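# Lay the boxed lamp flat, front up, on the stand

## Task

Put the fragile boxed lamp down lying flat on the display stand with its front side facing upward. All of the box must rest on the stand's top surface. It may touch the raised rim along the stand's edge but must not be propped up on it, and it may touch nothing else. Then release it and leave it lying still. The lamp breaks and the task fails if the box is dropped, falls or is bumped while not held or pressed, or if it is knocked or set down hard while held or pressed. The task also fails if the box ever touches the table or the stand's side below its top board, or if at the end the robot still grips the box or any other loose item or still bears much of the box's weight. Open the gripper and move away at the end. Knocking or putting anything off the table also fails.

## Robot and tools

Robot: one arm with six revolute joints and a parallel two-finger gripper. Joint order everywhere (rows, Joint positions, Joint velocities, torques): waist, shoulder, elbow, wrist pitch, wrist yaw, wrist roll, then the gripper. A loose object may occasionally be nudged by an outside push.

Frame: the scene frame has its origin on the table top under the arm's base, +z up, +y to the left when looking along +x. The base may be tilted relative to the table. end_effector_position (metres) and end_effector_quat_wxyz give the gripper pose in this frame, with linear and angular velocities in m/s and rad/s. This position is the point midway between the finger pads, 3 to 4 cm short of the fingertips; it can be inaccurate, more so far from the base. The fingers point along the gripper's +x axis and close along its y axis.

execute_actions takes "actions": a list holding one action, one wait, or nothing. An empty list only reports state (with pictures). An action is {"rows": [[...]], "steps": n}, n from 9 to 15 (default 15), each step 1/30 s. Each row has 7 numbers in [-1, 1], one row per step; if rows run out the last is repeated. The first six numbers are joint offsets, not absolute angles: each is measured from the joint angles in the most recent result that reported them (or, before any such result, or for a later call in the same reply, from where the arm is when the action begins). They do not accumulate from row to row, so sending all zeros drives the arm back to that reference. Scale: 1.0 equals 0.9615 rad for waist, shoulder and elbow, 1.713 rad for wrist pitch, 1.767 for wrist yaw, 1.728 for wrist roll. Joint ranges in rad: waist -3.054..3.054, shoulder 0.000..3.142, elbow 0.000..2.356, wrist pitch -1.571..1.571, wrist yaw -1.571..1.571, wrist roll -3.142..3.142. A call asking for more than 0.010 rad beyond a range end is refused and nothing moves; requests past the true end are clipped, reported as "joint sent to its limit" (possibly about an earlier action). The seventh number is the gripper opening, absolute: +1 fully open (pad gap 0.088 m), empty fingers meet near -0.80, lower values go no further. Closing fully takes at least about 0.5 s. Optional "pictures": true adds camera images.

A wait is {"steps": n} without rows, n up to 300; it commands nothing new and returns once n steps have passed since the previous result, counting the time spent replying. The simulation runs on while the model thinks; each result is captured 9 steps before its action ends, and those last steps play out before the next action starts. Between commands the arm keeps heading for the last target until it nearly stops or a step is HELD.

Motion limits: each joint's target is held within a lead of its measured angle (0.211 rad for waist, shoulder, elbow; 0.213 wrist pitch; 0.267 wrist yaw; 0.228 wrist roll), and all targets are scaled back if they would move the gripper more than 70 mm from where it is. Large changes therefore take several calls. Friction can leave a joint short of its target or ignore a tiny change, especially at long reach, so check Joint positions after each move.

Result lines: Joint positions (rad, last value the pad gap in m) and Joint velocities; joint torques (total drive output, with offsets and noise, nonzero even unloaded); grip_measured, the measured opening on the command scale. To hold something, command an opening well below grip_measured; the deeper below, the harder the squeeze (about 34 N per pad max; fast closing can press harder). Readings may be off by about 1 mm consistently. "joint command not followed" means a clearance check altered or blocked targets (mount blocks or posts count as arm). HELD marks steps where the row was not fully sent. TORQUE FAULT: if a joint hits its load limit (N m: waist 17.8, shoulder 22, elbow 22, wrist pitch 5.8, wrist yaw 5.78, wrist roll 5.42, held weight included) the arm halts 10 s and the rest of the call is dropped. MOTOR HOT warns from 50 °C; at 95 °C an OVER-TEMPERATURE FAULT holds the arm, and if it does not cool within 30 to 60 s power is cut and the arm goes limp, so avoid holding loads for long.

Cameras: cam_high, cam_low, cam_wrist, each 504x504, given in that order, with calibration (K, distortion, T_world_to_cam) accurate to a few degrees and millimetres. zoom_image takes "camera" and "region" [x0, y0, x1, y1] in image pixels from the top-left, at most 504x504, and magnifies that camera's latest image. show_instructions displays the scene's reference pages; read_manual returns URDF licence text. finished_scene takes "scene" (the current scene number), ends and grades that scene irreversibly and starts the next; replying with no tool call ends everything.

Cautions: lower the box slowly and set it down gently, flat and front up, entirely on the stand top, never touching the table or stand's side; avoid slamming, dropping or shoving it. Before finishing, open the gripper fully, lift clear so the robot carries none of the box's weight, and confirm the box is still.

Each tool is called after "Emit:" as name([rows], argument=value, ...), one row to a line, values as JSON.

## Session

Emit:
execute_actions(actions=[])

Emit:
show_instructions()

Scene clock: 0.00 s of 4970.00 s.
end_effector_position=(+0.1659, +0.5196, +0.3534) grip_measured=+0.846 end_effector_quat_wxyz=(+0.386, +0.586, +0.710, +0.050) end_effector_velocity=(-0.004, -0.001, -0.005) end_effector_angular_velocity=(-0.010, -0.004, +0.018)
Joint positions: [1.553 1.904 1.324 0.108 0.35  1.836 0.08 ]
Joint velocities: [-0.002  0.002 -0.007 -0.007 -0.007 -0.007 -0.   ]
Joint torques (N m, as the arm reports them, + toward a larger angle): no reading
Motor temperatures (°C, as the motors report them): [28 27 25 27 25 25]
Heat: hottest waist 28 °C (+0.0 °C/min).
camera_calibration (this result's frames):
cam_wrist: T_world_to_cam=[[-0.815664, -0.304904, -0.491656, 0.47227], [-0.531766, 0.0604304, 0.844732, -0.212171], [-0.227852, 0.950464, -0.211429, -0.302069], [0, 0, 0, 1]] pos_world=[0.203562, 0.443925, 0.347556]

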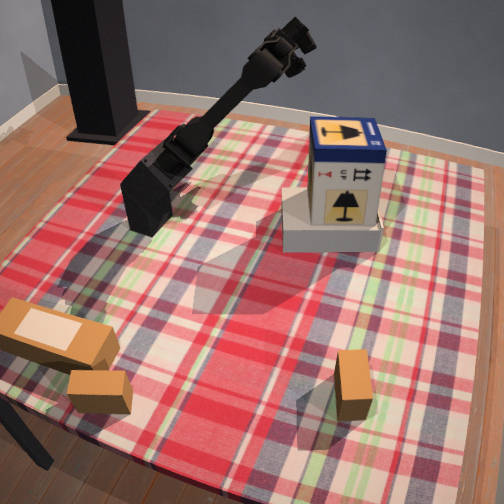

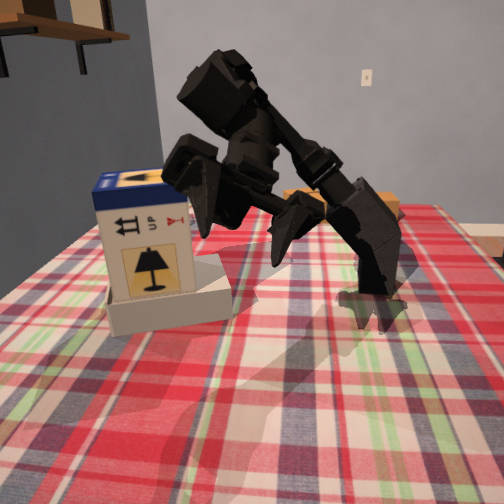

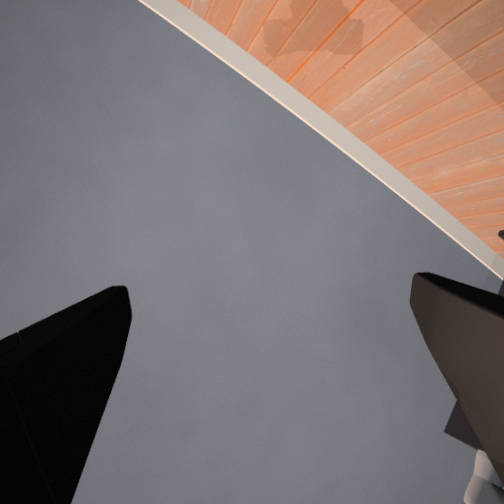

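Reference images for this scene: manual page 1, manual page 2, manual page 3, manual page 4, manual page 5.

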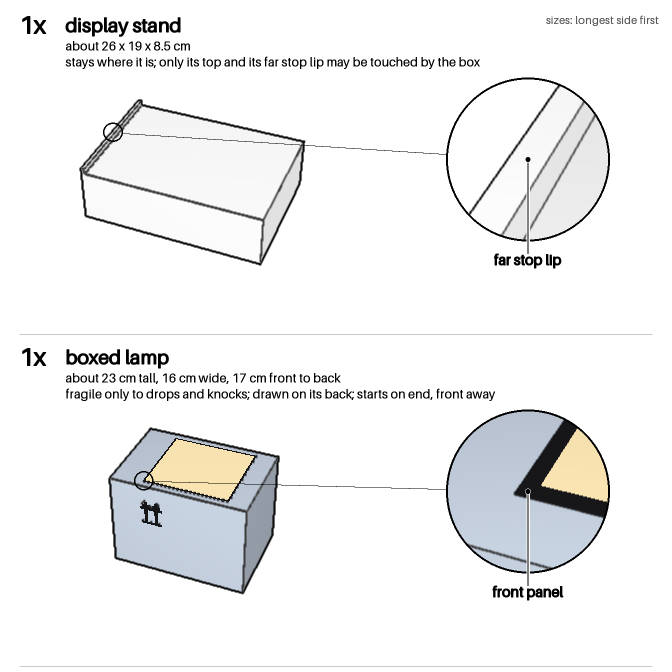

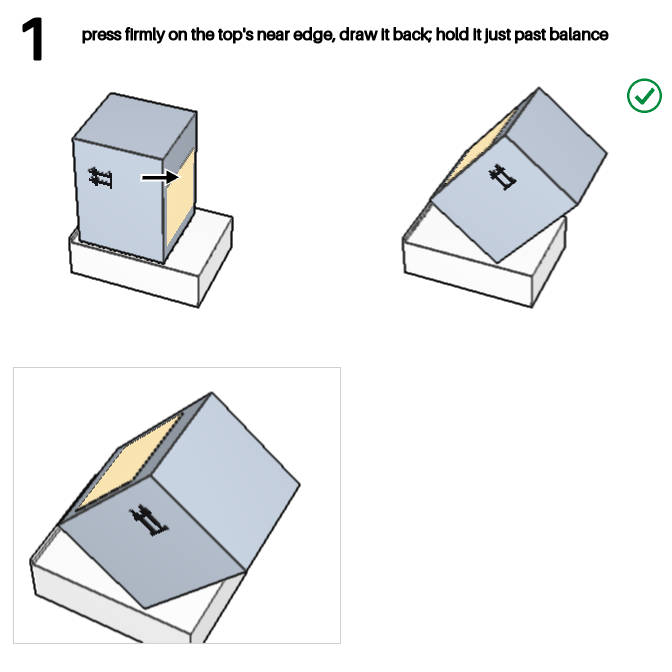

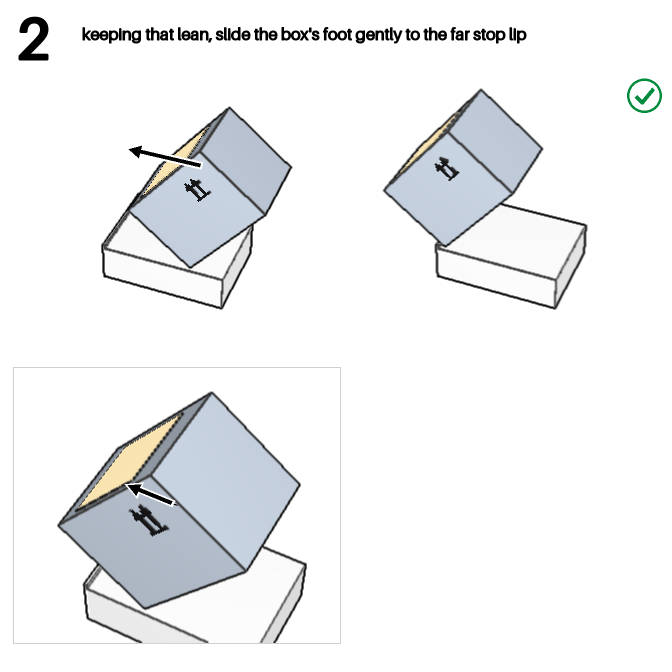

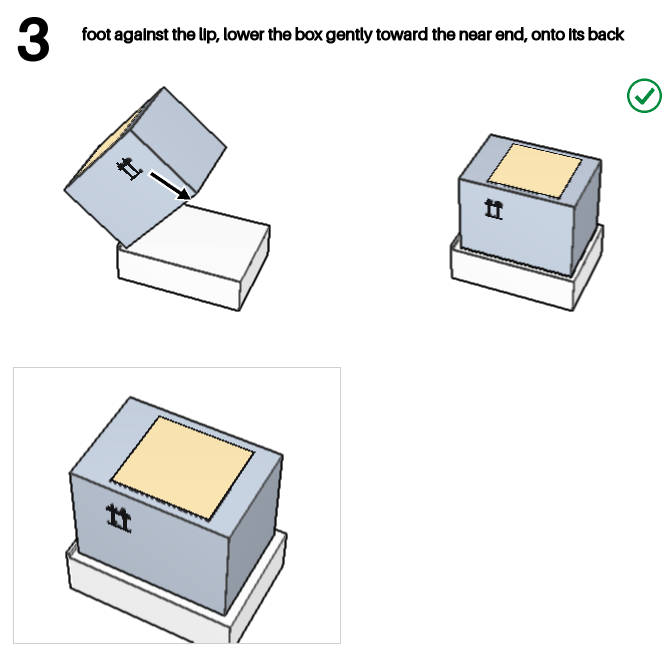

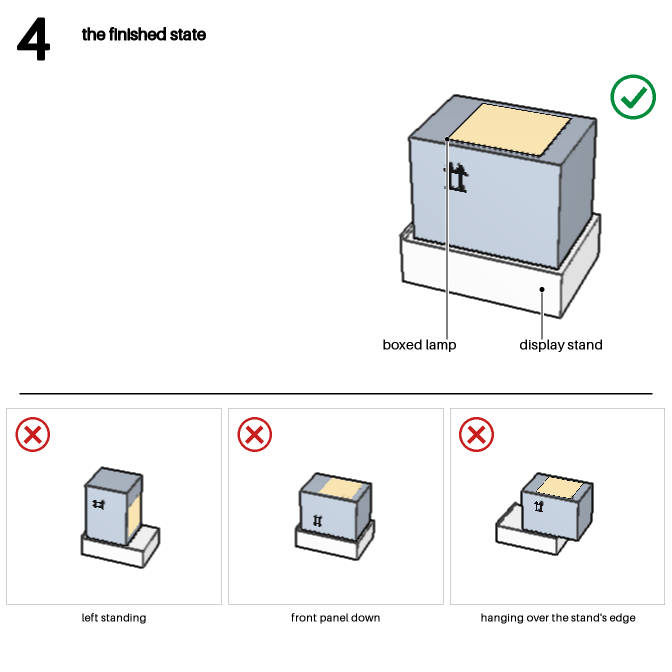

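Emit:
zoom_image(camera="cam_high", region=[250, 100, 418, 268])

Emit:
zoom_image(camera="cam_low", region=[80, 160, 260, 340])

Region (250, 100, 418, 268) of cam_high's 504x504 image, scaled by 3.000, with more detail than that image has.

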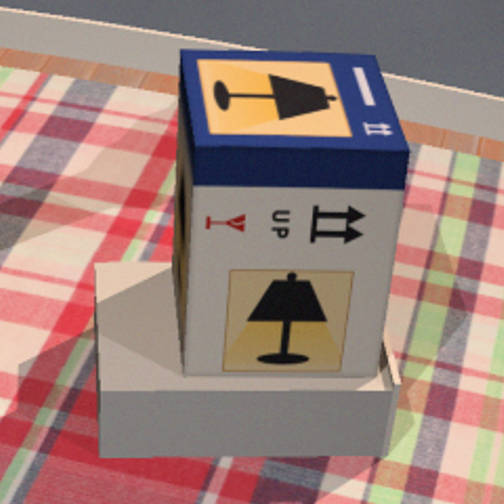

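Region (80, 160, 260, 340) of cam_low's 504x504 image, scaled by 2.800, with more detail than that image has.

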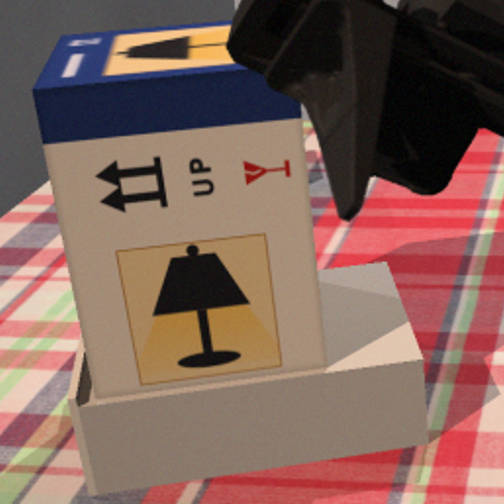

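Emit:
execute_actions([
  {"rows":[[0,-0.1,0,-0.05,-0.02,0.05,0.5],[-0.03,-0.25,0,-0.12,-0.05,0.12,0],[-0.08,-0.45,0,-0.25,-0.1,0.25,-0.5],[-0.15,-0.7,0,-0.4,-0.15,0.4,-0.9],[-0.3,-1,0,-0.616,-0.198,0.523,-0.9]],"steps":15},
])

Emit:
execute_actions([
  {"steps":20},
])

Scene clock: 2.93 s of 4970.00 s.
end_effector_position=(+0.2026, +0.4783, +0.3749) grip_measured=+0.194 end_effector_quat_wxyz=(+0.279, +0.593, +0.755, -0.033) end_effector_velocity=(+0.550, -0.277, +0.048) end_effector_angular_velocity=(-0.057, +1.442, -0.947)
Joint positions: [ 1.475  1.716  1.317 -0.122  0.164  2.068  0.049]
Joint velocities: [-1.053 -1.204  0.095 -0.96  -0.901  1.136 -0.175]
Joint torques (N m, as the arm reports them, + toward a larger angle): [ 5.15 -4.88  5.28  0.54 -0.5   0.23]
Motor temperatures (°C, as the motors report them): [28 27 25 27 25 25]
Heat: hottest waist 28 °C (+0.0 °C/min).
Steps of this call (steps 1 to 82: nothing new was sent; steps 83 to 88: the first 6 steps of this action). Readings (joint positions):
83: [1.553 1.894 1.324 0.097 0.346 1.848]
84: [1.553 1.868 1.323 0.051 0.328 1.886]
86: [1.533 1.795 1.315 -0.060 0.247 1.989]
88: the state above

Scene clock: 3.60 s of 4970.00 s.
end_effector_position=(+0.2953, +0.2257, +0.4518) grip_measured=-0.786 end_effector_quat_wxyz=(+0.052, +0.651, +0.685, -0.322) end_effector_velocity=(-0.045, -0.032, -0.031) end_effector_angular_velocity=(-0.187, +0.135, +0.158)
Joint positions: [ 1.268  0.943  1.326 -0.924  0.006  2.726  0.   ]
Joint velocities: [-0.002 -0.022 -0.007 -0.286 -0.022  0.066  0.   ]
Joint torques (N m, as the arm reports them, + toward a larger angle): [ 1.31 -1.58  4.72  0.97 -0.69  0.22]
Motor temperatures (°C, as the motors report them): [28 27 25 27 25 25]
Heat: hottest waist 28 °C (+0.0 °C/min).
Kept back: nothing.
Steps of this call (steps 1 to 9: the last 9 steps of your previous action; steps 10 to 20: the robot went on to your last target). Readings (joint positions):
1: [1.439 1.676 1.320 -0.156 0.138 2.105]
2: [1.402 1.636 1.321 -0.193 0.116 2.145]
4: [1.336 1.553 1.322 -0.284 0.077 2.237]
8: [1.278 1.369 1.322 -0.482 0.030 2.446]
20: the state above

Emit:
execute_actions([
  {"rows":[[-0.08,-0.05,-0.01,-0.014,0,0,-0.9],[-0.16,-0.1,-0.02,-0.014,0,0,-0.9],[-0.25,-0.15,-0.03,-0.014,0,0,-0.9],[-0.34,-0.15,-0.04,-0.014,0,0,-0.9],[-0.43,-0.15,-0.05,-0.014,0,0,-0.9],[-0.51,-0.15,-0.06,-0.014,0,0,-0.9],[-0.58,-0.15,-0.07,-0.014,0,0,-0.9],[-0.63,-0.15,-0.08,-0.014,0,0,-0.9],[-0.663,-0.15,-0.085,-0.014,0,0,-0.9]],"steps":15},
])

Emit:
execute_actions([
  {"steps":18},
], pictures=true)

Scene clock: 4.23 s of 4970.00 s.
end_effector_position=(+0.3336, +0.1757, +0.4268) grip_measured=-0.786 end_effector_quat_wxyz=(+0.056, +0.720, +0.585, -0.368) end_effector_velocity=(+0.250, -0.327, -0.110) end_effector_angular_velocity=(-0.770, -0.183, -1.571)
Joint positions: [ 1.017  0.834  1.302 -0.948  0.002  2.734  0.   ]
Joint velocities: [-1.683 -0.613 -0.056  0.007 -0.007 -0.022 -0.   ]
Joint torques (N m, as the arm reports them, + toward a larger angle): [ 0.86 -1.45  2.89  1.01 -0.35 -0.12]
Motor temperatures (°C, as the motors report them): [28 27 25 27 25 25]
Heat: hottest waist 28 °C (+0.0 °C/min).
Steps of this call (steps 1 to 13: the robot went on to your last target; steps 14 to 19: the first 6 steps of this action). Readings (joint positions):
14: [1.260 0.940 1.326 -0.944 0.000 2.734]
15: [1.233 0.928 1.323 -0.944 -0.002 2.734]
17: [1.130 0.882 1.309 -0.946 -0.001 2.734]
19: the state above

Scene clock: 4.83 s of 4970.00 s.
end_effector_position=(+0.3695, +0.1170, +0.3743) grip_measured=-0.786 end_effector_quat_wxyz=(+0.090, +0.774, +0.428, -0.457) end_effector_velocity=(+0.001, -0.004, -0.001) end_effector_angular_velocity=(-0.020, -0.012, +0.006)
Joint positions: [ 0.635  0.8    1.256 -0.948  0.004  2.733  0.   ]
Joint velocities: [-0.012 -0.002  0.002 -0.007  0.007 -0.022  0.   ]
Joint torques (N m, as the arm reports them, + toward a larger angle): [ 0.33 -3.92  4.81  0.82 -0.25 -0.12]
Motor temperatures (°C, as the motors report them): [28 27 25 27 25 25]
Heat: hottest waist 28 °C (+0.0 °C/min).
Kept back: nothing.
Steps of this call (steps 1 to 9: the last 9 steps of your previous action; steps 10 to 18: the robot went on to your last target). Readings (joint positions):
1: [0.961 0.817 1.299 -0.947 0.002 2.734]
2: [0.905 0.806 1.294 -0.946 0.002 2.734]
4: [0.795 0.799 1.280 -0.946 0.002 2.733]
8: [0.669 0.800 1.256 -0.948 0.005 2.733]
18: the state above
camera_calibration (this result's frames):
cam_wrist: T_world_to_cam=[[-0.724177, 0.628656, 0.283476, 0.0926844], [0.543356, 0.267023, 0.795904, -0.500363], [0.424655, 0.730404, -0.534956, 0.0371255], [0, 0, 0, 1]] pos_world=[0.32323, 0.0482253, 0.391827]

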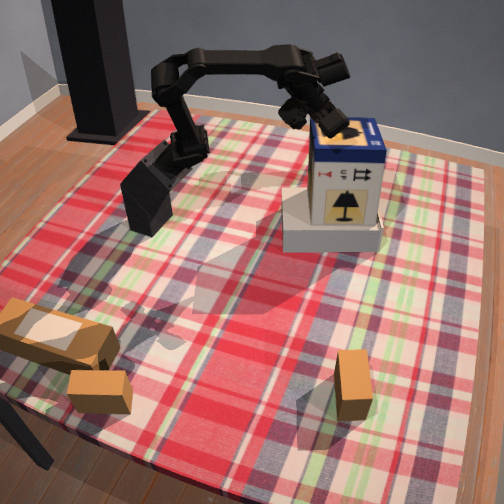

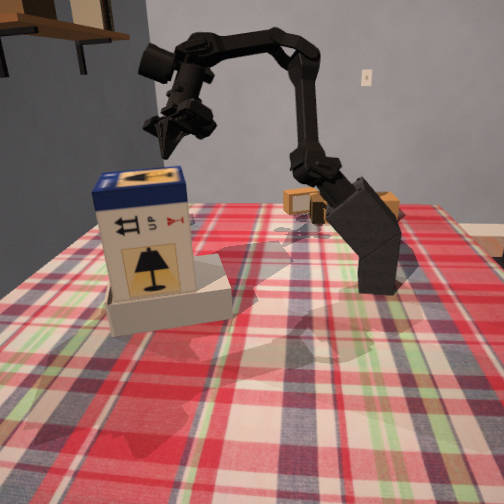

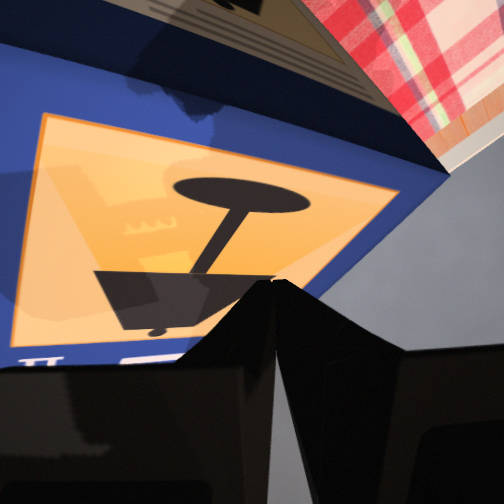

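Emit:
execute_actions([
  {"rows":[[-0.004,0.006,-0.02,0.008,0,0,-0.9],[-0.009,0.012,-0.035,0.018,0,0,-0.9],[-0.014,0.018,-0.05,0.028,0,0,-0.9],[-0.019,0.024,-0.065,0.038,0,0,-0.9],[-0.024,0.03,-0.08,0.048,0,0,-0.9],[-0.029,0.036,-0.092,0.057,0,0,-0.9],[-0.033,0.04,-0.103,0.065,0,0,-0.9],[-0.035,0.04,-0.107,0.067,0,0,-0.9],[-0.037,0.041,-0.111,0.07,0,0,-0.9],[-0.039,0.041,-0.115,0.072,0,0,-0.9],[-0.041,0.041,-0.119,0.075,0,0,-0.9],[-0.043,0.042,-0.123,0.077,0,0,-0.9],[-0.045,0.042,-0.127,0.08,0,0,-0.9],[-0.047,0.042,-0.131,0.082,0,0,-0.9],[-0.049,0.043,-0.135,0.084,0,0,-0.9]],"steps":15},
])

Emit:
execute_actions([
  {"steps":16},
], pictures=true)

Scene clock: 6.13 s of 4970.00 s.
end_effector_position=(+0.3729, +0.1211, +0.3635) grip_measured=-0.786 end_effector_quat_wxyz=(+0.090, +0.779, +0.421, -0.457) end_effector_velocity=(+0.007, +0.041, -0.131) end_effector_angular_velocity=(-0.136, +0.084, -0.042)
Joint positions: [ 0.621  0.808  1.216 -0.891  0.004  2.733  0.   ]
Joint velocities: [-0.125  0.149 -0.359  0.403  0.007 -0.007 -0.   ]
Joint torques (N m, as the arm reports them, + toward a larger angle): [ 0.33 -2.74  3.86  0.95 -0.32  0.03]
Motor temperatures (°C, as the motors report them): [28 27 25 27 25 25]
Heat: hottest waist 28 °C (+0.0 °C/min).
Steps of this call (steps 1 to 15: the robot went on to your last target; steps 16 to 33: nothing new was sent; steps 34 to 39: the first 6 steps of this action). Readings (joint positions):
34: [0.634 0.800 1.255 -0.947 0.004 2.733]
35: [0.633 0.800 1.252 -0.941 0.004 2.733]
37: [0.628 0.802 1.238 -0.918 0.004 2.733]
39: the state above

Scene clock: 6.67 s of 4970.00 s.
end_effector_position=(+0.3751, +0.1295, +0.3428) grip_measured=-0.786 end_effector_quat_wxyz=(+0.089, +0.779, +0.416, -0.460) end_effector_velocity=(-0.001, +0.001, -0.002) end_effector_angular_velocity=(+0.002, -0.000, +0.008)
Joint positions: [ 0.599  0.832  1.152 -0.805 -0.007  2.733  0.   ]
Joint velocities: [-0.002  0.002 -0.007  0.007 -0.007 -0.007 -0.   ]
Joint torques (N m, as the arm reports them, + toward a larger angle): [-0.27 -3.47  2.84  0.9   0.1   0.03]
Motor temperatures (°C, as the motors report them): [28 27 25 27 25 25]
Heat: hottest waist 28 °C (+0.0 °C/min).
Kept back: nothing.
Steps of this call (steps 1 to 9: the last 9 steps of your previous action; steps 10 to 16: the robot went on to your last target). Readings (joint positions):
1: [0.617 0.814 1.204 -0.877 0.004 2.733]
2: [0.613 0.820 1.193 -0.865 0.004 2.733]
4: [0.607 0.830 1.174 -0.849 0.004 2.733]
8: [0.603 0.832 1.160 -0.823 -0.003 2.733]
16: the state above
camera_calibration (this result's frames):
cam_wrist: T_world_to_cam=[[-0.708474, 0.649706, 0.275583, 0.0918771], [0.548843, 0.261747, 0.793889, -0.482413], [0.443661, 0.713702, -0.542028, 0.00618413], [0, 0, 0, 1]] pos_world=[0.327118, 0.0621636, 0.361015]

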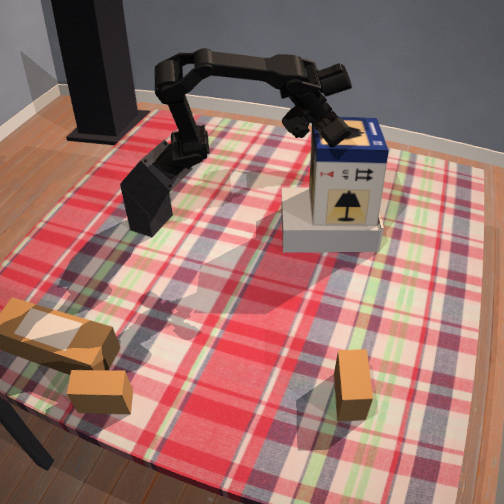

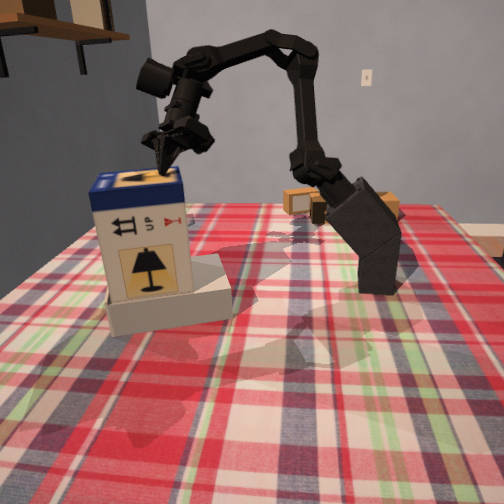

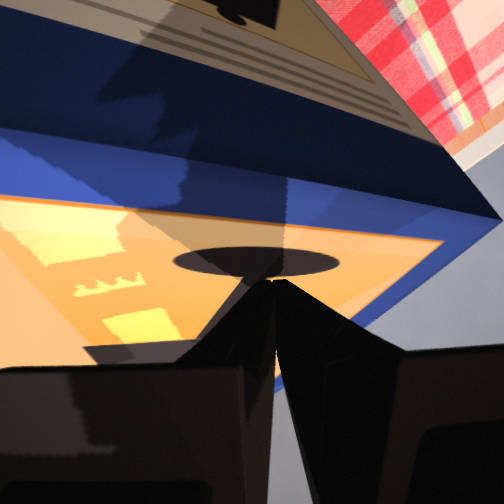

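Emit:
execute_actions([
  {"rows":[[-0.013,0.014,-0.033,-0.004,0.008,0,-0.9],[-0.015,0.02,-0.039,-0.009,0.01,0,-0.9],[-0.017,0.026,-0.046,-0.014,0.012,0,-0.9],[-0.019,0.031,-0.052,-0.018,0.014,0,-0.9],[-0.019,0.031,-0.052,-0.018,0.014,0,-0.9],[-0.017,0.023,-0.057,-0.021,0.014,0,-0.9],[-0.016,0.015,-0.063,-0.024,0.014,0,-0.9],[-0.014,0.006,-0.068,-0.026,0.014,0,-0.9],[-0.012,-0.002,-0.073,-0.029,0.014,0,-0.9],[-0.01,-0.01,-0.079,-0.032,0.014,0,-0.9],[-0.009,-0.018,-0.084,-0.035,0.014,0,-0.9],[-0.007,-0.026,-0.089,-0.038,0.014,0,-0.9],[-0.005,-0.035,-0.094,-0.04,0.014,0,-0.9],[-0.004,-0.043,-0.1,-0.043,0.014,0,-0.9],[-0.002,-0.051,-0.105,-0.046,0.014,0,-0.9]],"steps":15},
])

Emit:
execute_actions([
  {"steps":18},
], pictures=true)

Emit:
zoom_image(camera="cam_low", region=[60, 140, 260, 340])

Scene clock: 8.73 s of 4970.00 s.
end_effector_position=(+0.3737, +0.1297, +0.3409) grip_measured=-0.786 end_effector_quat_wxyz=(+0.089, +0.778, +0.416, -0.462) end_effector_velocity=(-0.009, -0.003, -0.008) end_effector_angular_velocity=(-0.022, +0.032, +0.006)
Joint positions: [ 0.599  0.832  1.146 -0.804 -0.007  2.733  0.   ]
Joint velocities: [-0.002 -0.007 -0.022 -0.022  0.007  0.007 -0.   ]
Joint torques (N m, as the arm reports them, + toward a larger angle): [-0.93 -2.23  0.72 -0.96  0.56  0.02]
Motor temperatures (°C, as the motors report them): [28 27 25 27 25 25]
Heat: hottest waist 28 °C (+0.0 °C/min).
Steps of this call (steps 1 to 15: the robot went on to your last target; steps 16 to 56: nothing new was sent; steps 57 to 62: the first 6 steps of this action). Readings (joint positions):
57: [0.599 0.832 1.151 -0.803 -0.007 2.733]
58: [0.599 0.832 1.150 -0.803 -0.007 2.733]
60: [0.599 0.832 1.147 -0.803 -0.007 2.733]
62: the state above

Scene clock: 9.33 s of 4970.00 s.
end_effector_position=(+0.3521, +0.1209, +0.3404) grip_measured=-0.786 end_effector_quat_wxyz=(+0.092, +0.767, +0.423, -0.473) end_effector_velocity=(-0.007, -0.001, -0.001) end_effector_angular_velocity=(-0.002, +0.015, +0.020)
Joint positions: [ 0.606  0.766  1.099 -0.855 -0.007  2.733  0.   ]
Joint velocities: [ 0.002 -0.007 -0.007 -0.022 -0.007 -0.007 -0.   ]
Joint torques (N m, as the arm reports them, + toward a larger angle): [-0.2  -2.11  0.16 -1.19  0.65  0.08]
Motor temperatures (°C, as the motors report them): [28 27 25 27 25 25]
Heat: hottest waist 28 °C (+0.0 °C/min).
Kept back: nothing.
Steps of this call (steps 1 to 9: the last 9 steps of your previous action; steps 10 to 18: the robot went on to your last target). Readings (joint positions):
1: [0.599 0.832 1.145 -0.804 -0.007 2.733]
2: [0.599 0.830 1.144 -0.806 -0.007 2.733]
4: [0.599 0.821 1.138 -0.814 -0.007 2.733]
8: [0.602 0.792 1.119 -0.837 -0.007 2.733]
18: the state above
camera_calibration (this result's frames):
cam_wrist: T_world_to_cam=[[-0.714038, 0.637372, 0.289667, 0.0804776], [0.566236, 0.282429, 0.774345, -0.46757], [0.411735, 0.716932, -0.562568, 0.0391059], [0, 0, 0, 1]] pos_world=[0.306118, 0.0527251, 0.360749]

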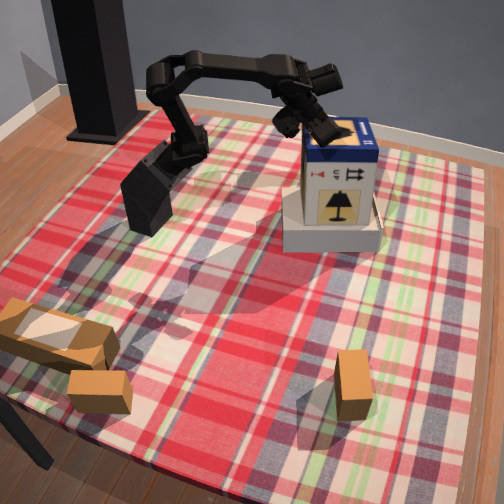

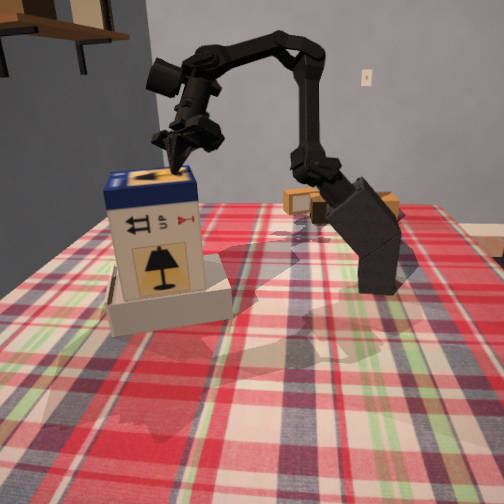

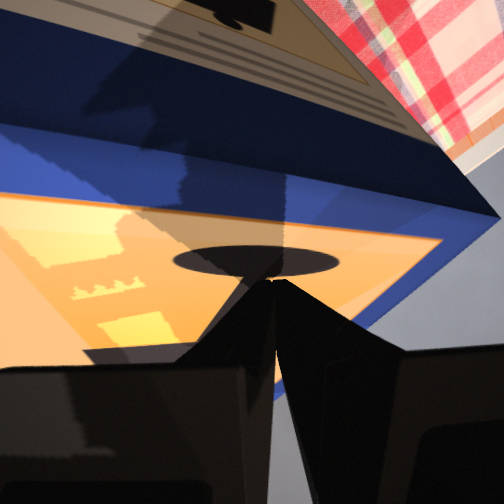

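Region (60, 140, 260, 340) of cam_low's 504x504 image, scaled by 2.520, with more detail than that image has.

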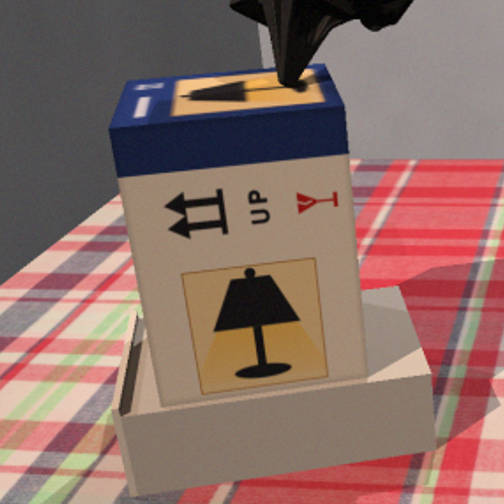

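Emit:
execute_actions([
  {"rows":[[-0.011,0.024,-0.04,-0.013,0.014,0,-0.9],[-0.013,0.03,-0.03,-0.008,0.014,0,-0.9],[-0.016,0.036,-0.018,-0.003,0.014,0,-0.9],[-0.018,0.044,-0.008,0.001,0.014,0,-0.9],[-0.02,0.052,0,0.002,0.014,0,-0.9],[-0.022,0.06,0.008,0.003,0.014,0,-0.9],[-0.025,0.068,0.016,0.004,0.014,0,-0.9],[-0.027,0.076,0.024,0.005,0.014,0,-0.9],[-0.029,0.084,0.032,0.007,0.014,0,-0.9],[-0.031,0.092,0.04,0.008,0.014,0,-0.9],[-0.033,0.1,0.048,0.009,0.014,0,-0.9],[-0.036,0.108,0.056,0.01,0.014,0,-0.9],[-0.038,0.116,0.064,0.011,0.014,0,-0.9],[-0.04,0.124,0.072,0.012,0.014,0,-0.9],[-0.042,0.131,0.079,0.013,0.014,0,-0.9]],"steps":15},
])

Emit:
execute_actions([
  {"steps":18},
], pictures=true)

Emit:
zoom_image(camera="cam_low", region=[60, 140, 260, 340])

Emit:
zoom_image(camera="cam_high", region=[250, 100, 418, 268])

Scene clock: 10.57 s of 4970.00 s.
end_effector_position=(+0.3534, +0.1214, +0.3406) grip_measured=-0.786 end_effector_quat_wxyz=(+0.092, +0.767, +0.423, -0.473) end_effector_velocity=(+0.025, +0.010, +0.003) end_effector_angular_velocity=(-0.003, +0.020, +0.012)
Joint positions: [ 0.606  0.771  1.104 -0.855 -0.007  2.733  0.   ]
Joint velocities: [-0.017  0.12   0.12  -0.022 -0.022 -0.007 -0.   ]
Joint torques (N m, as the arm reports them, + toward a larger angle): [-1.12  0.02  4.57  0.53  0.71 -0.02]
Motor temperatures (°C, as the motors report them): [28 27 25 27 25 25]
Heat: hottest waist 28 °C (+0.0 °C/min).
Steps of this call (steps 1 to 15: the robot went on to your last target; steps 16 to 31: nothing new was sent; steps 32 to 37: the first 6 steps of this action). Readings (joint positions):
32: [0.606 0.765 1.098 -0.856 -0.007 2.733]
33: [0.606 0.765 1.098 -0.856 -0.007 2.733]
35: [0.606 0.766 1.099 -0.854 -0.007 2.733]
37: the state above

Scene clock: 11.17 s of 4970.00 s.
end_effector_position=(+0.3798, +0.1278, +0.3418) grip_measured=-0.786 end_effector_quat_wxyz=(+0.091, +0.776, +0.411, -0.470) end_effector_velocity=(+0.000, +0.000, +0.001) end_effector_angular_velocity=(+0.002, -0.000, +0.008)
Joint positions: [ 0.584  0.858  1.184 -0.829 -0.008  2.733  0.   ]
Joint velocities: [-0.002  0.002  0.007 -0.007 -0.007 -0.007  0.   ]
Joint torques (N m, as the arm reports them, + toward a larger angle): [-0.9  -0.94  4.59  0.58  0.68  0.03]
Motor temperatures (°C, as the motors report them): [28 27 25 27 25 25]
Heat: hottest waist 28 °C (+0.0 °C/min).
Kept back: nothing.
Steps of this call (steps 1 to 9: the last 9 steps of your previous action; steps 10 to 18: the robot went on to your last target). Readings (joint positions):
1: [0.605 0.776 1.109 -0.855 -0.008 2.733]
2: [0.603 0.783 1.116 -0.853 -0.009 2.733]
4: [0.600 0.799 1.129 -0.845 -0.009 2.733]
8: [0.592 0.831 1.158 -0.837 -0.009 2.733]
18: the state above
camera_calibration (this result's frames):
cam_wrist: T_world_to_cam=[[-0.702142, 0.656625, 0.275393, 0.093334], [0.561691, 0.273077, 0.780982, -0.485643], [0.437608, 0.703045, -0.560559, 0.0147986], [0, 0, 0, 1]] pos_world=[0.331839, 0.0609288, 0.36187]

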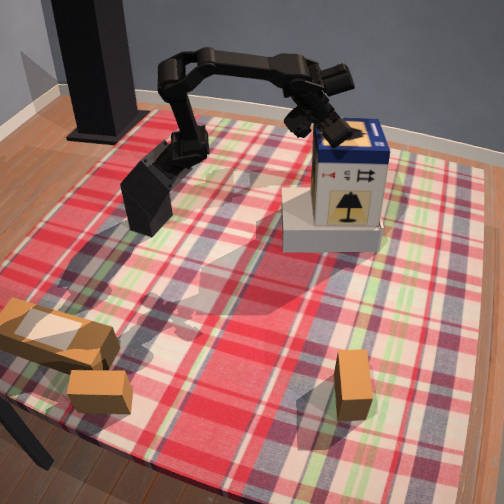

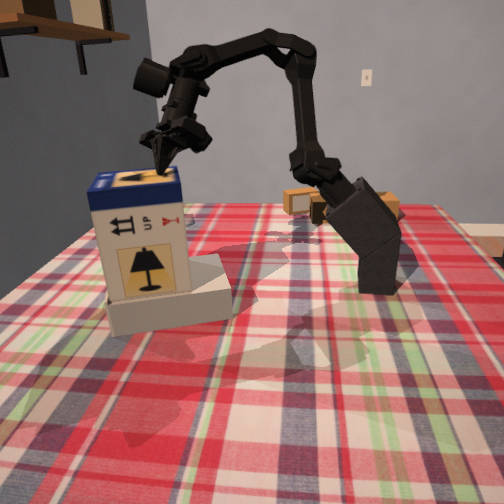

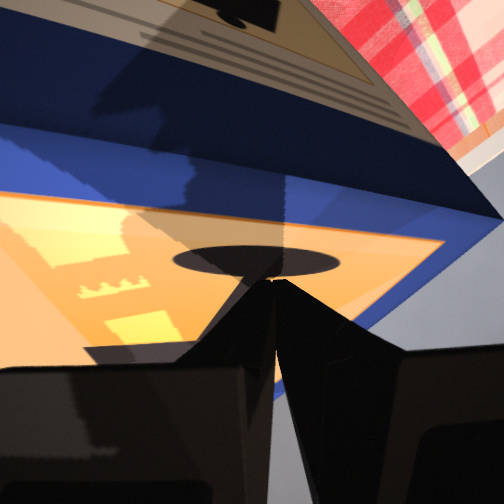

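Region (60, 140, 260, 340) of cam_low's 504x504 image, scaled by 2.520, with more detail than that image has.

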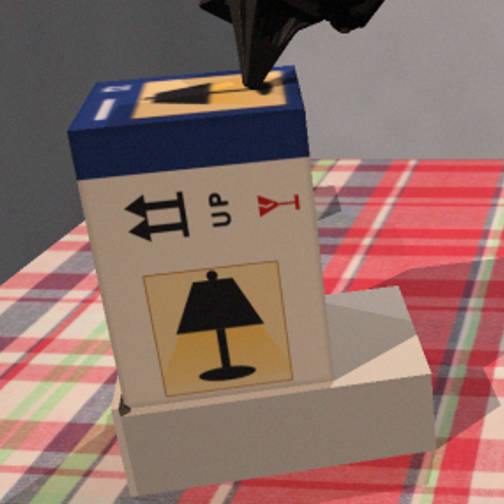

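Region (250, 100, 418, 268) of cam_high's 504x504 image, scaled by 3.000, with more detail than that image has.

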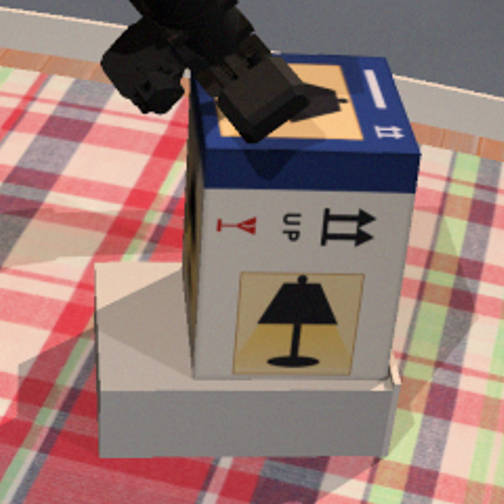

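Emit:
execute_actions([
  {"rows":[[-0.012,0.024,0,0,0.011,0,-0.9],[-0.005,0.012,0.01,0,0.008,0,-0.9],[0.002,0,0.02,-0.003,0.005,0,-0.9],[0.009,0,0.033,-0.008,0.005,0,-0.9],[0.015,0,0.046,-0.014,0.005,0,-0.9],[0.02,0,0.058,-0.021,0.005,0,-0.9],[0.02,0,0.068,-0.026,0.005,0,-0.9],[0.02,0.003,0.077,-0.038,0.005,0,-0.9],[0.02,0.006,0.086,-0.05,0.005,0,-0.9],[0.02,0.009,0.095,-0.062,0.005,0,-0.9],[0.02,0.012,0.104,-0.075,0.005,0,-0.9],[0.02,0.016,0.112,-0.088,0.005,0,-0.9],[0.02,0.02,0.119,-0.1,0.005,0,-0.9],[0.02,0.023,0.122,-0.111,0.005,0,-0.9],[0.02,0.025,0.122,-0.119,0.005,0,-0.9]],"steps":15},
])

Emit:
execute_actions([
  {"steps":16},
])

Scene clock: 11.97 s of 4970.00 s.
end_effector_position=(+0.3820, +0.1267, +0.3466) grip_measured=-0.786 end_effector_quat_wxyz=(+0.092, +0.777, +0.411, -0.468) end_effector_velocity=(-0.024, -0.008, +0.038) end_effector_angular_velocity=(+0.002, +0.097, +0.109)
Joint positions: [ 0.589  0.859  1.204 -0.843 -0.001  2.733  0.   ]
Joint velocities: [ 0.085 -0.007  0.168 -0.3    0.007  0.007 -0.   ]
Joint torques (N m, as the arm reports them, + toward a larger angle): [ 1.18 -4.18  7.82  0.73 -0.15  0.02]
Motor temperatures (°C, as the motors report them): [28 27 25 27 25 25]
Heat: hottest waist 28 °C (+0.0 °C/min).
Steps of this call (steps 1 to 15: the robot went on to your last target; steps 16 to 18: nothing new was sent; steps 19 to 24: the first 6 steps of this action). Readings (joint positions):
19: [0.584 0.858 1.186 -0.829 -0.008 2.733]
20: [0.584 0.859 1.188 -0.829 -0.008 2.733]
22: [0.585 0.858 1.195 -0.830 -0.006 2.733]
24: the state above

Scene clock: 12.50 s of 4970.00 s.
end_effector_position=(+0.3656, +0.1169, +0.3549) grip_measured=-0.786 end_effector_quat_wxyz=(+0.103, +0.741, +0.427, -0.507) end_effector_velocity=(-0.007, -0.003, -0.000) end_effector_angular_velocity=(-0.013, +0.031, +0.025)
Joint positions: [ 0.6    0.874  1.289 -1.026 -0.     2.733  0.   ]
Joint velocities: [-0.002  0.002  0.012 -0.051 -0.007 -0.007 -0.   ]
Joint torques (N m, as the arm reports them, + toward a larger angle): [ 1.14 -3.94  7.23  0.52 -0.19  0.06]
Motor temperatures (°C, as the motors report them): [28 27 26 27 25 25]
Heat: hottest waist 28 °C (+0.0 °C/min).
Kept back: nothing.
Steps of this call (steps 1 to 9: the last 9 steps of your previous action; steps 10 to 16: the robot went on to your last target). Readings (joint positions):
1: [0.592 0.858 1.211 -0.852 -0.001 2.733]
2: [0.595 0.858 1.219 -0.861 -0.001 2.733]
4: [0.598 0.858 1.239 -0.887 -0.001 2.733]
8: [0.600 0.862 1.275 -0.962 -0.000 2.733]
16: the state above

Emit:
execute_actions([
  {"rows":[[-0.003,0.004,-0.005,0,0,0,-0.9],[-0.005,0.004,-0.016,0.002,0,0,-0.9],[-0.007,0.004,-0.021,0.004,0,0,-0.9],[-0.009,0.004,-0.026,0.006,0,0,-0.9],[-0.011,0.004,-0.031,0.008,0,0,-0.9],[-0.013,0.004,-0.036,0.01,0,0,-0.9],[-0.015,0.004,-0.041,0.012,0,0,-0.9],[-0.017,0.004,-0.046,0.014,0,0,-0.9],[-0.019,0.004,-0.051,0.016,0,0,-0.9],[-0.021,0.005,-0.056,0.018,0,0,-0.9],[-0.022,0.006,-0.06,0.019,0.001,0,-0.9],[-0.023,0.008,-0.064,0.019,0.003,0,-0.9],[-0.024,0.01,-0.068,0.018,0.004,0,-0.9],[-0.025,0.012,-0.072,0.016,0.005,0,-0.9],[-0.026,0.014,-0.075,0.015,0.006,0,-0.9]],"steps":15},
])

Emit:
execute_actions([
  {"steps":16},
], pictures=true)

Scene clock: 13.17 s of 4970.00 s.
end_effector_position=(+0.3658, +0.1168, +0.3529) grip_measured=-0.786 end_effector_quat_wxyz=(+0.103, +0.742, +0.425, -0.508) end_effector_velocity=(-0.013, +0.000, -0.038) end_effector_angular_velocity=(-0.047, +0.055, -0.005)
Joint positions: [ 0.596  0.874  1.282 -1.019 -0.     2.733  0.   ]
Joint velocities: [-0.061 -0.002 -0.129  0.066 -0.022 -0.007 -0.   ]
Joint torques (N m, as the arm reports them, + toward a larger angle): [ 0.3  -4.2   3.94  0.74 -0.25  0.06]
Motor temperatures (°C, as the motors report them): [28 27 26 27 25 25]
Heat: hottest waist 28 °C (+0.0 °C/min).
Steps of this call (steps 1 to 14: the robot went on to your last target; steps 15 to 20: the first 6 steps of this action). Readings (joint positions):
15: [0.601 0.874 1.291 -1.030 -0.000 2.733]
16: [0.601 0.874 1.291 -1.030 -0.000 2.733]
18: [0.599 0.874 1.288 -1.025 -0.000 2.733]
20: the state above

Scene clock: 13.70 s of 4970.00 s.
end_effector_position=(+0.3624, +0.1179, +0.3433) grip_measured=-0.786 end_effector_quat_wxyz=(+0.104, +0.738, +0.423, -0.515) end_effector_velocity=(-0.007, +0.001, +0.000) end_effector_angular_velocity=(+0.010, +0.013, +0.037)
Joint positions: [ 0.587  0.874  1.247 -0.997 -0.002  2.733  0.   ]
Joint velocities: [ 0.002 -0.002 -0.002 -0.022 -0.022 -0.022 -0.   ]
Joint torques (N m, as the arm reports them, + toward a larger angle): [-0.26 -3.15  2.03  0.49  0.13  0.05]
Motor temperatures (°C, as the motors report them): [28 27 26 27 25 25]
Heat: hottest waist 28 °C (+0.0 °C/min).
Kept back: nothing.
Steps of this call (steps 1 to 9: the last 9 steps of your previous action; steps 10 to 16: the robot went on to your last target). Readings (joint positions):
1: [0.594 0.874 1.277 -1.016 -0.000 2.733]
2: [0.592 0.874 1.272 -1.013 -0.000 2.733]
4: [0.589 0.874 1.261 -1.007 -0.000 2.733]
8: [0.587 0.874 1.251 -0.999 -0.002 2.733]
16: the state above
camera_calibration (this result's frames):
cam_wrist: T_world_to_cam=[[-0.708075, 0.634787, 0.309314, 0.0802512], [0.6173, 0.343748, 0.707656, -0.477649], [0.342885, 0.692013, -0.635254, 0.0914804], [0, 0, 0, 1]] pos_world=[0.320309, 0.049943, 0.371302]

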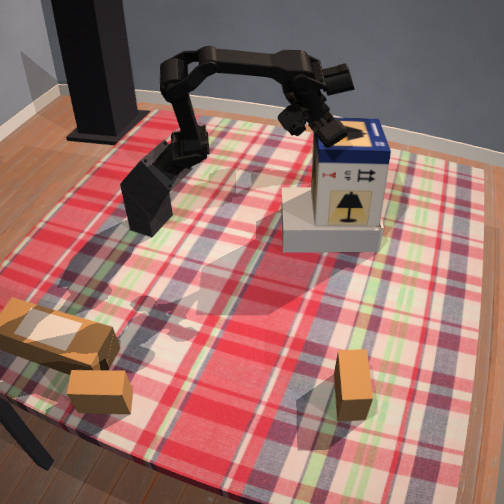

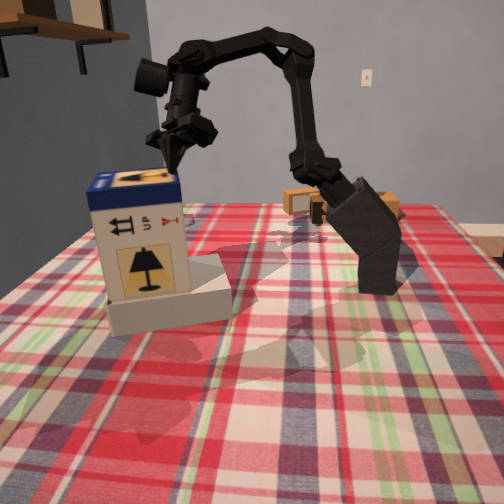

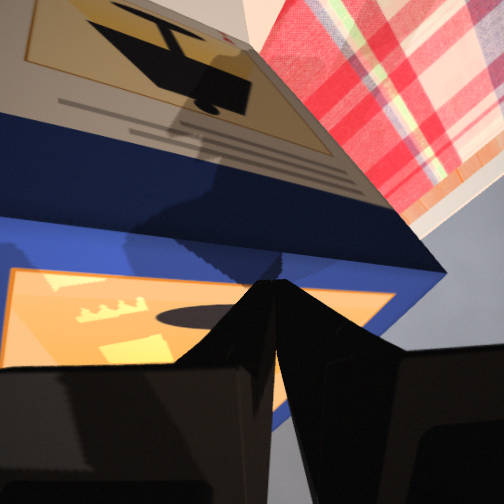

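Emit:
execute_actions([
  {"rows":[[-0.015,0.024,-0.039,-0.004,0.011,0,-0.9],[-0.018,0.034,-0.048,-0.006,0.015,0,-0.9],[-0.021,0.044,-0.056,-0.009,0.018,0,-0.9],[-0.024,0.054,-0.065,-0.011,0.022,0,-0.9],[-0.027,0.064,-0.073,-0.013,0.026,0,-0.9],[-0.027,0.064,-0.073,-0.013,0.026,0,-0.9],[-0.026,0.056,-0.081,-0.016,0.026,0,-0.9],[-0.025,0.048,-0.09,-0.019,0.026,0,-0.9],[-0.024,0.039,-0.098,-0.022,0.025,0,-0.9],[-0.023,0.031,-0.106,-0.025,0.025,0,-0.9],[-0.022,0.023,-0.114,-0.026,0.025,0,-0.9],[-0.021,0.015,-0.122,-0.027,0.025,0,-0.9],[-0.019,0.006,-0.129,-0.028,0.025,0,-0.9],[-0.018,-0.002,-0.137,-0.028,0.025,0,-0.9],[-0.017,-0.01,-0.144,-0.029,0.025,0,-0.9]],"steps":15},
])

Emit:
execute_actions([
  {"steps":18},
], pictures=true)

Scene clock: 15.23 s of 4970.00 s.
end_effector_position=(+0.3606, +0.1189, +0.3396) grip_measured=-0.786 end_effector_quat_wxyz=(+0.105, +0.735, +0.424, -0.519) end_effector_velocity=(-0.008, +0.001, -0.008) end_effector_angular_velocity=(-0.014, +0.036, +0.027)
Joint positions: [ 0.586  0.879  1.238 -0.996 -0.002  2.733  0.   ]
Joint velocities: [-0.002  0.012 -0.012 -0.022 -0.007 -0.007 -0.   ]
Joint torques (N m, as the arm reports them, + toward a larger angle): [-1.75  0.64 -0.97 -0.7   1.16  0.  ]
Motor temperatures (°C, as the motors report them): [28 27 26 27 25 25]
Heat: hottest waist 28 °C (+0.0 °C/min).
Steps of this call (steps 1 to 15: the robot went on to your last target; steps 16 to 40: nothing new was sent; steps 41 to 46: the first 6 steps of this action). Readings (joint positions):
41: [0.586 0.874 1.246 -0.997 -0.002 2.733]
42: [0.586 0.874 1.244 -0.996 -0.002 2.733]
44: [0.586 0.876 1.241 -0.996 -0.002 2.733]
46: the state above

Scene clock: 15.83 s of 4970.00 s.
end_effector_position=(+0.3423, +0.1130, +0.3379) grip_measured=-0.786 end_effector_quat_wxyz=(+0.106, +0.728, +0.430, -0.524) end_effector_velocity=(-0.006, -0.001, -0.002) end_effector_angular_velocity=(-0.001, +0.008, +0.012)
Joint positions: [ 0.592  0.821  1.182 -1.015 -0.005  2.733  0.   ]
Joint velocities: [-0.002 -0.012 -0.017 -0.007 -0.007 -0.007 -0.   ]
Joint torques (N m, as the arm reports them, + toward a larger angle): [-1.74  0.63 -3.12 -1.67  1.57  0.04]
Motor temperatures (°C, as the motors report them): [28 27 26 27 25 25]
Heat: hottest waist 28 °C (+0.0 °C/min).
Kept back: nothing.
Steps of this call (steps 1 to 9: the last 9 steps of your previous action; steps 10 to 18: the robot went on to your last target). Readings (joint positions):
1: [0.586 0.879 1.238 -0.996 -0.002 2.733]
2: [0.586 0.879 1.236 -0.996 -0.002 2.733]
4: [0.586 0.876 1.231 -0.994 -0.002 2.733]
8: [0.589 0.850 1.208 -1.006 -0.004 2.733]
18: the state above
camera_calibration (this result's frames):
cam_wrist: T_world_to_cam=[[-0.711765, 0.62341, 0.323652, 0.0685554], [0.628231, 0.358884, 0.69031, -0.459324], [0.314193, 0.694667, -0.647087, 0.111856], [0, 0, 0, 1]] pos_world=[0.302212, 0.0444034, 0.367269]

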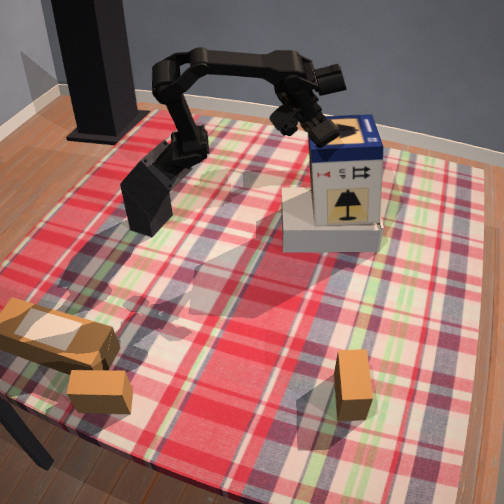

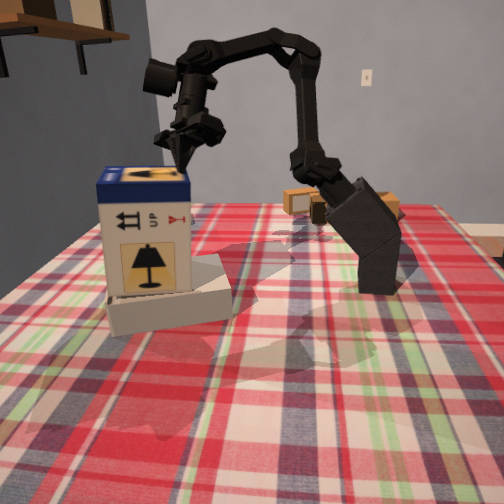

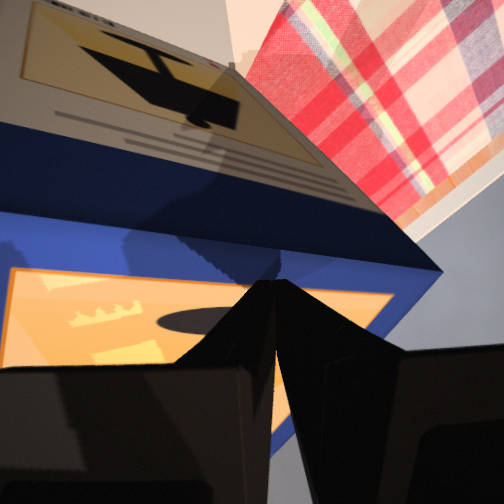

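Emit:
execute_actions([
  {"rows":[[-0.02,0.033,-0.084,-0.019,0.027,0,-0.9],[-0.017,0.018,-0.094,-0.019,0.026,0,-0.9],[-0.014,0.003,-0.104,-0.02,0.026,0,-0.9],[-0.012,-0.012,-0.114,-0.02,0.025,0,-0.9],[-0.009,-0.026,-0.123,-0.02,0.025,0,-0.9],[-0.007,-0.04,-0.132,-0.021,0.025,0,-0.9],[-0.006,-0.054,-0.141,-0.021,0.024,0,-0.9],[-0.004,-0.068,-0.15,-0.022,0.024,0,-0.9],[-0.003,-0.082,-0.159,-0.022,0.023,0,-0.9],[-0.001,-0.096,-0.168,-0.023,0.023,0,-0.9],[0.001,-0.109,-0.177,-0.023,0.023,0,-0.9],[0.002,-0.123,-0.186,-0.024,0.022,0,-0.9],[0.004,-0.137,-0.195,-0.024,0.022,0,-0.9],[0.005,-0.151,-0.204,-0.025,0.021,0,-0.9],[0.007,-0.165,-0.213,-0.025,0.021,0,-0.9]],"steps":15},
])

Emit:
execute_actions([
  {"steps":18},
], pictures=true)

Scene clock: 16.80 s of 4970.00 s.
end_effector_position=(+0.3315, +0.1088, +0.3382) grip_measured=-0.786 end_effector_quat_wxyz=(+0.105, +0.727, +0.432, -0.523) end_effector_velocity=(-0.096, -0.038, -0.005) end_effector_angular_velocity=(-0.008, +0.040, +0.058)
Joint positions: [ 0.598  0.777  1.145 -1.023 -0.005  2.733  0.   ]
Joint velocities: [ 0.037 -0.349 -0.3   -0.11   0.007 -0.007  0.   ]
Joint torques (N m, as the arm reports them, + toward a larger angle): [-1.22  0.07 -2.06 -1.25  1.47 -0.05]
Motor temperatures (°C, as the motors report them): [28 27 26 27 25 25]
Heat: hottest waist 28 °C (+0.0 °C/min).
Steps of this call (steps 1 to 15: the robot went on to your last target; steps 16 to 23: nothing new was sent; steps 24 to 29: the first 6 steps of this action). Readings (joint positions):
24: [0.592 0.819 1.180 -1.015 -0.005 2.733]
25: [0.593 0.815 1.177 -1.015 -0.005 2.733]
27: [0.595 0.799 1.163 -1.017 -0.005 2.733]
29: the state above

Scene clock: 17.40 s of 4970.00 s.
end_effector_position=(+0.2959, +0.0953, +0.3335) grip_measured=-0.786 end_effector_quat_wxyz=(+0.107, +0.722, +0.438, -0.526) end_effector_velocity=(-0.005, -0.001, -0.001) end_effector_angular_velocity=(+0.001, -0.003, +0.022)
Joint positions: [ 0.609  0.64   1.023 -1.052 -0.004  2.733  0.   ]
Joint velocities: [-0.002 -0.012 -0.012 -0.007 -0.007 -0.022 -0.   ]
Joint torques (N m, as the arm reports them, + toward a larger angle): [-0.89 -0.37  0.26  0.18  1.11  0.01]
Motor temperatures (°C, as the motors report them): [28 27 26 27 25 25]
Heat: hottest waist 28 °C (+0.0 °C/min).
Kept back: nothing.
Steps of this call (steps 1 to 9: the last 9 steps of your previous action; steps 10 to 18: the robot went on to your last target). Readings (joint positions):
1: [0.599 0.766 1.134 -1.026 -0.005 2.733]
2: [0.600 0.754 1.124 -1.028 -0.005 2.733]
4: [0.602 0.730 1.104 -1.032 -0.005 2.733]
8: [0.606 0.683 1.063 -1.041 -0.005 2.733]
18: the state above
camera_calibration (this result's frames):
cam_wrist: T_world_to_cam=[[-0.71966, 0.609197, 0.33312, 0.0484884], [0.628296, 0.367172, 0.685878, -0.420145], [0.295522, 0.702897, -0.646995, 0.140615], [0, 0, 0, 1]] pos_world=[0.257316, 0.0258885, 0.362993]

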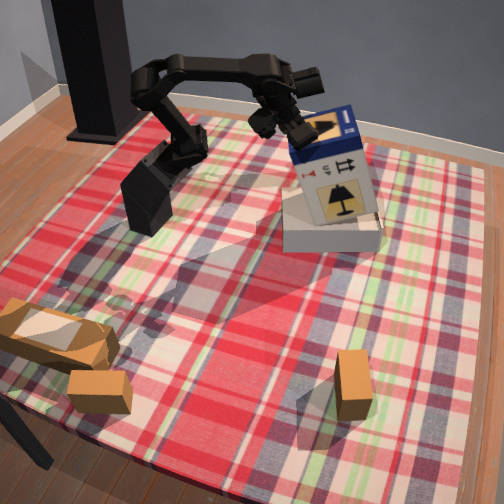

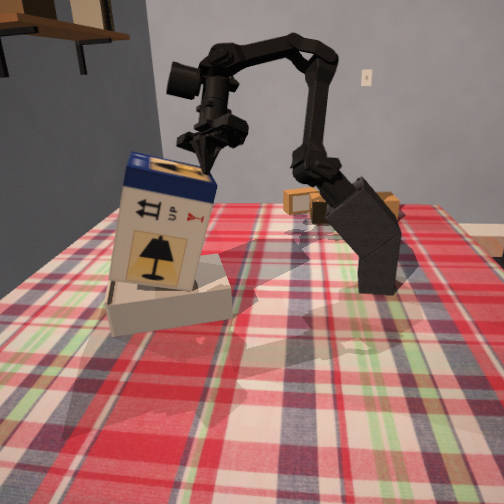

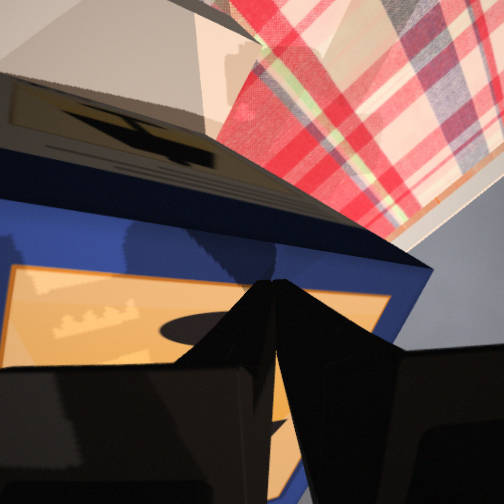

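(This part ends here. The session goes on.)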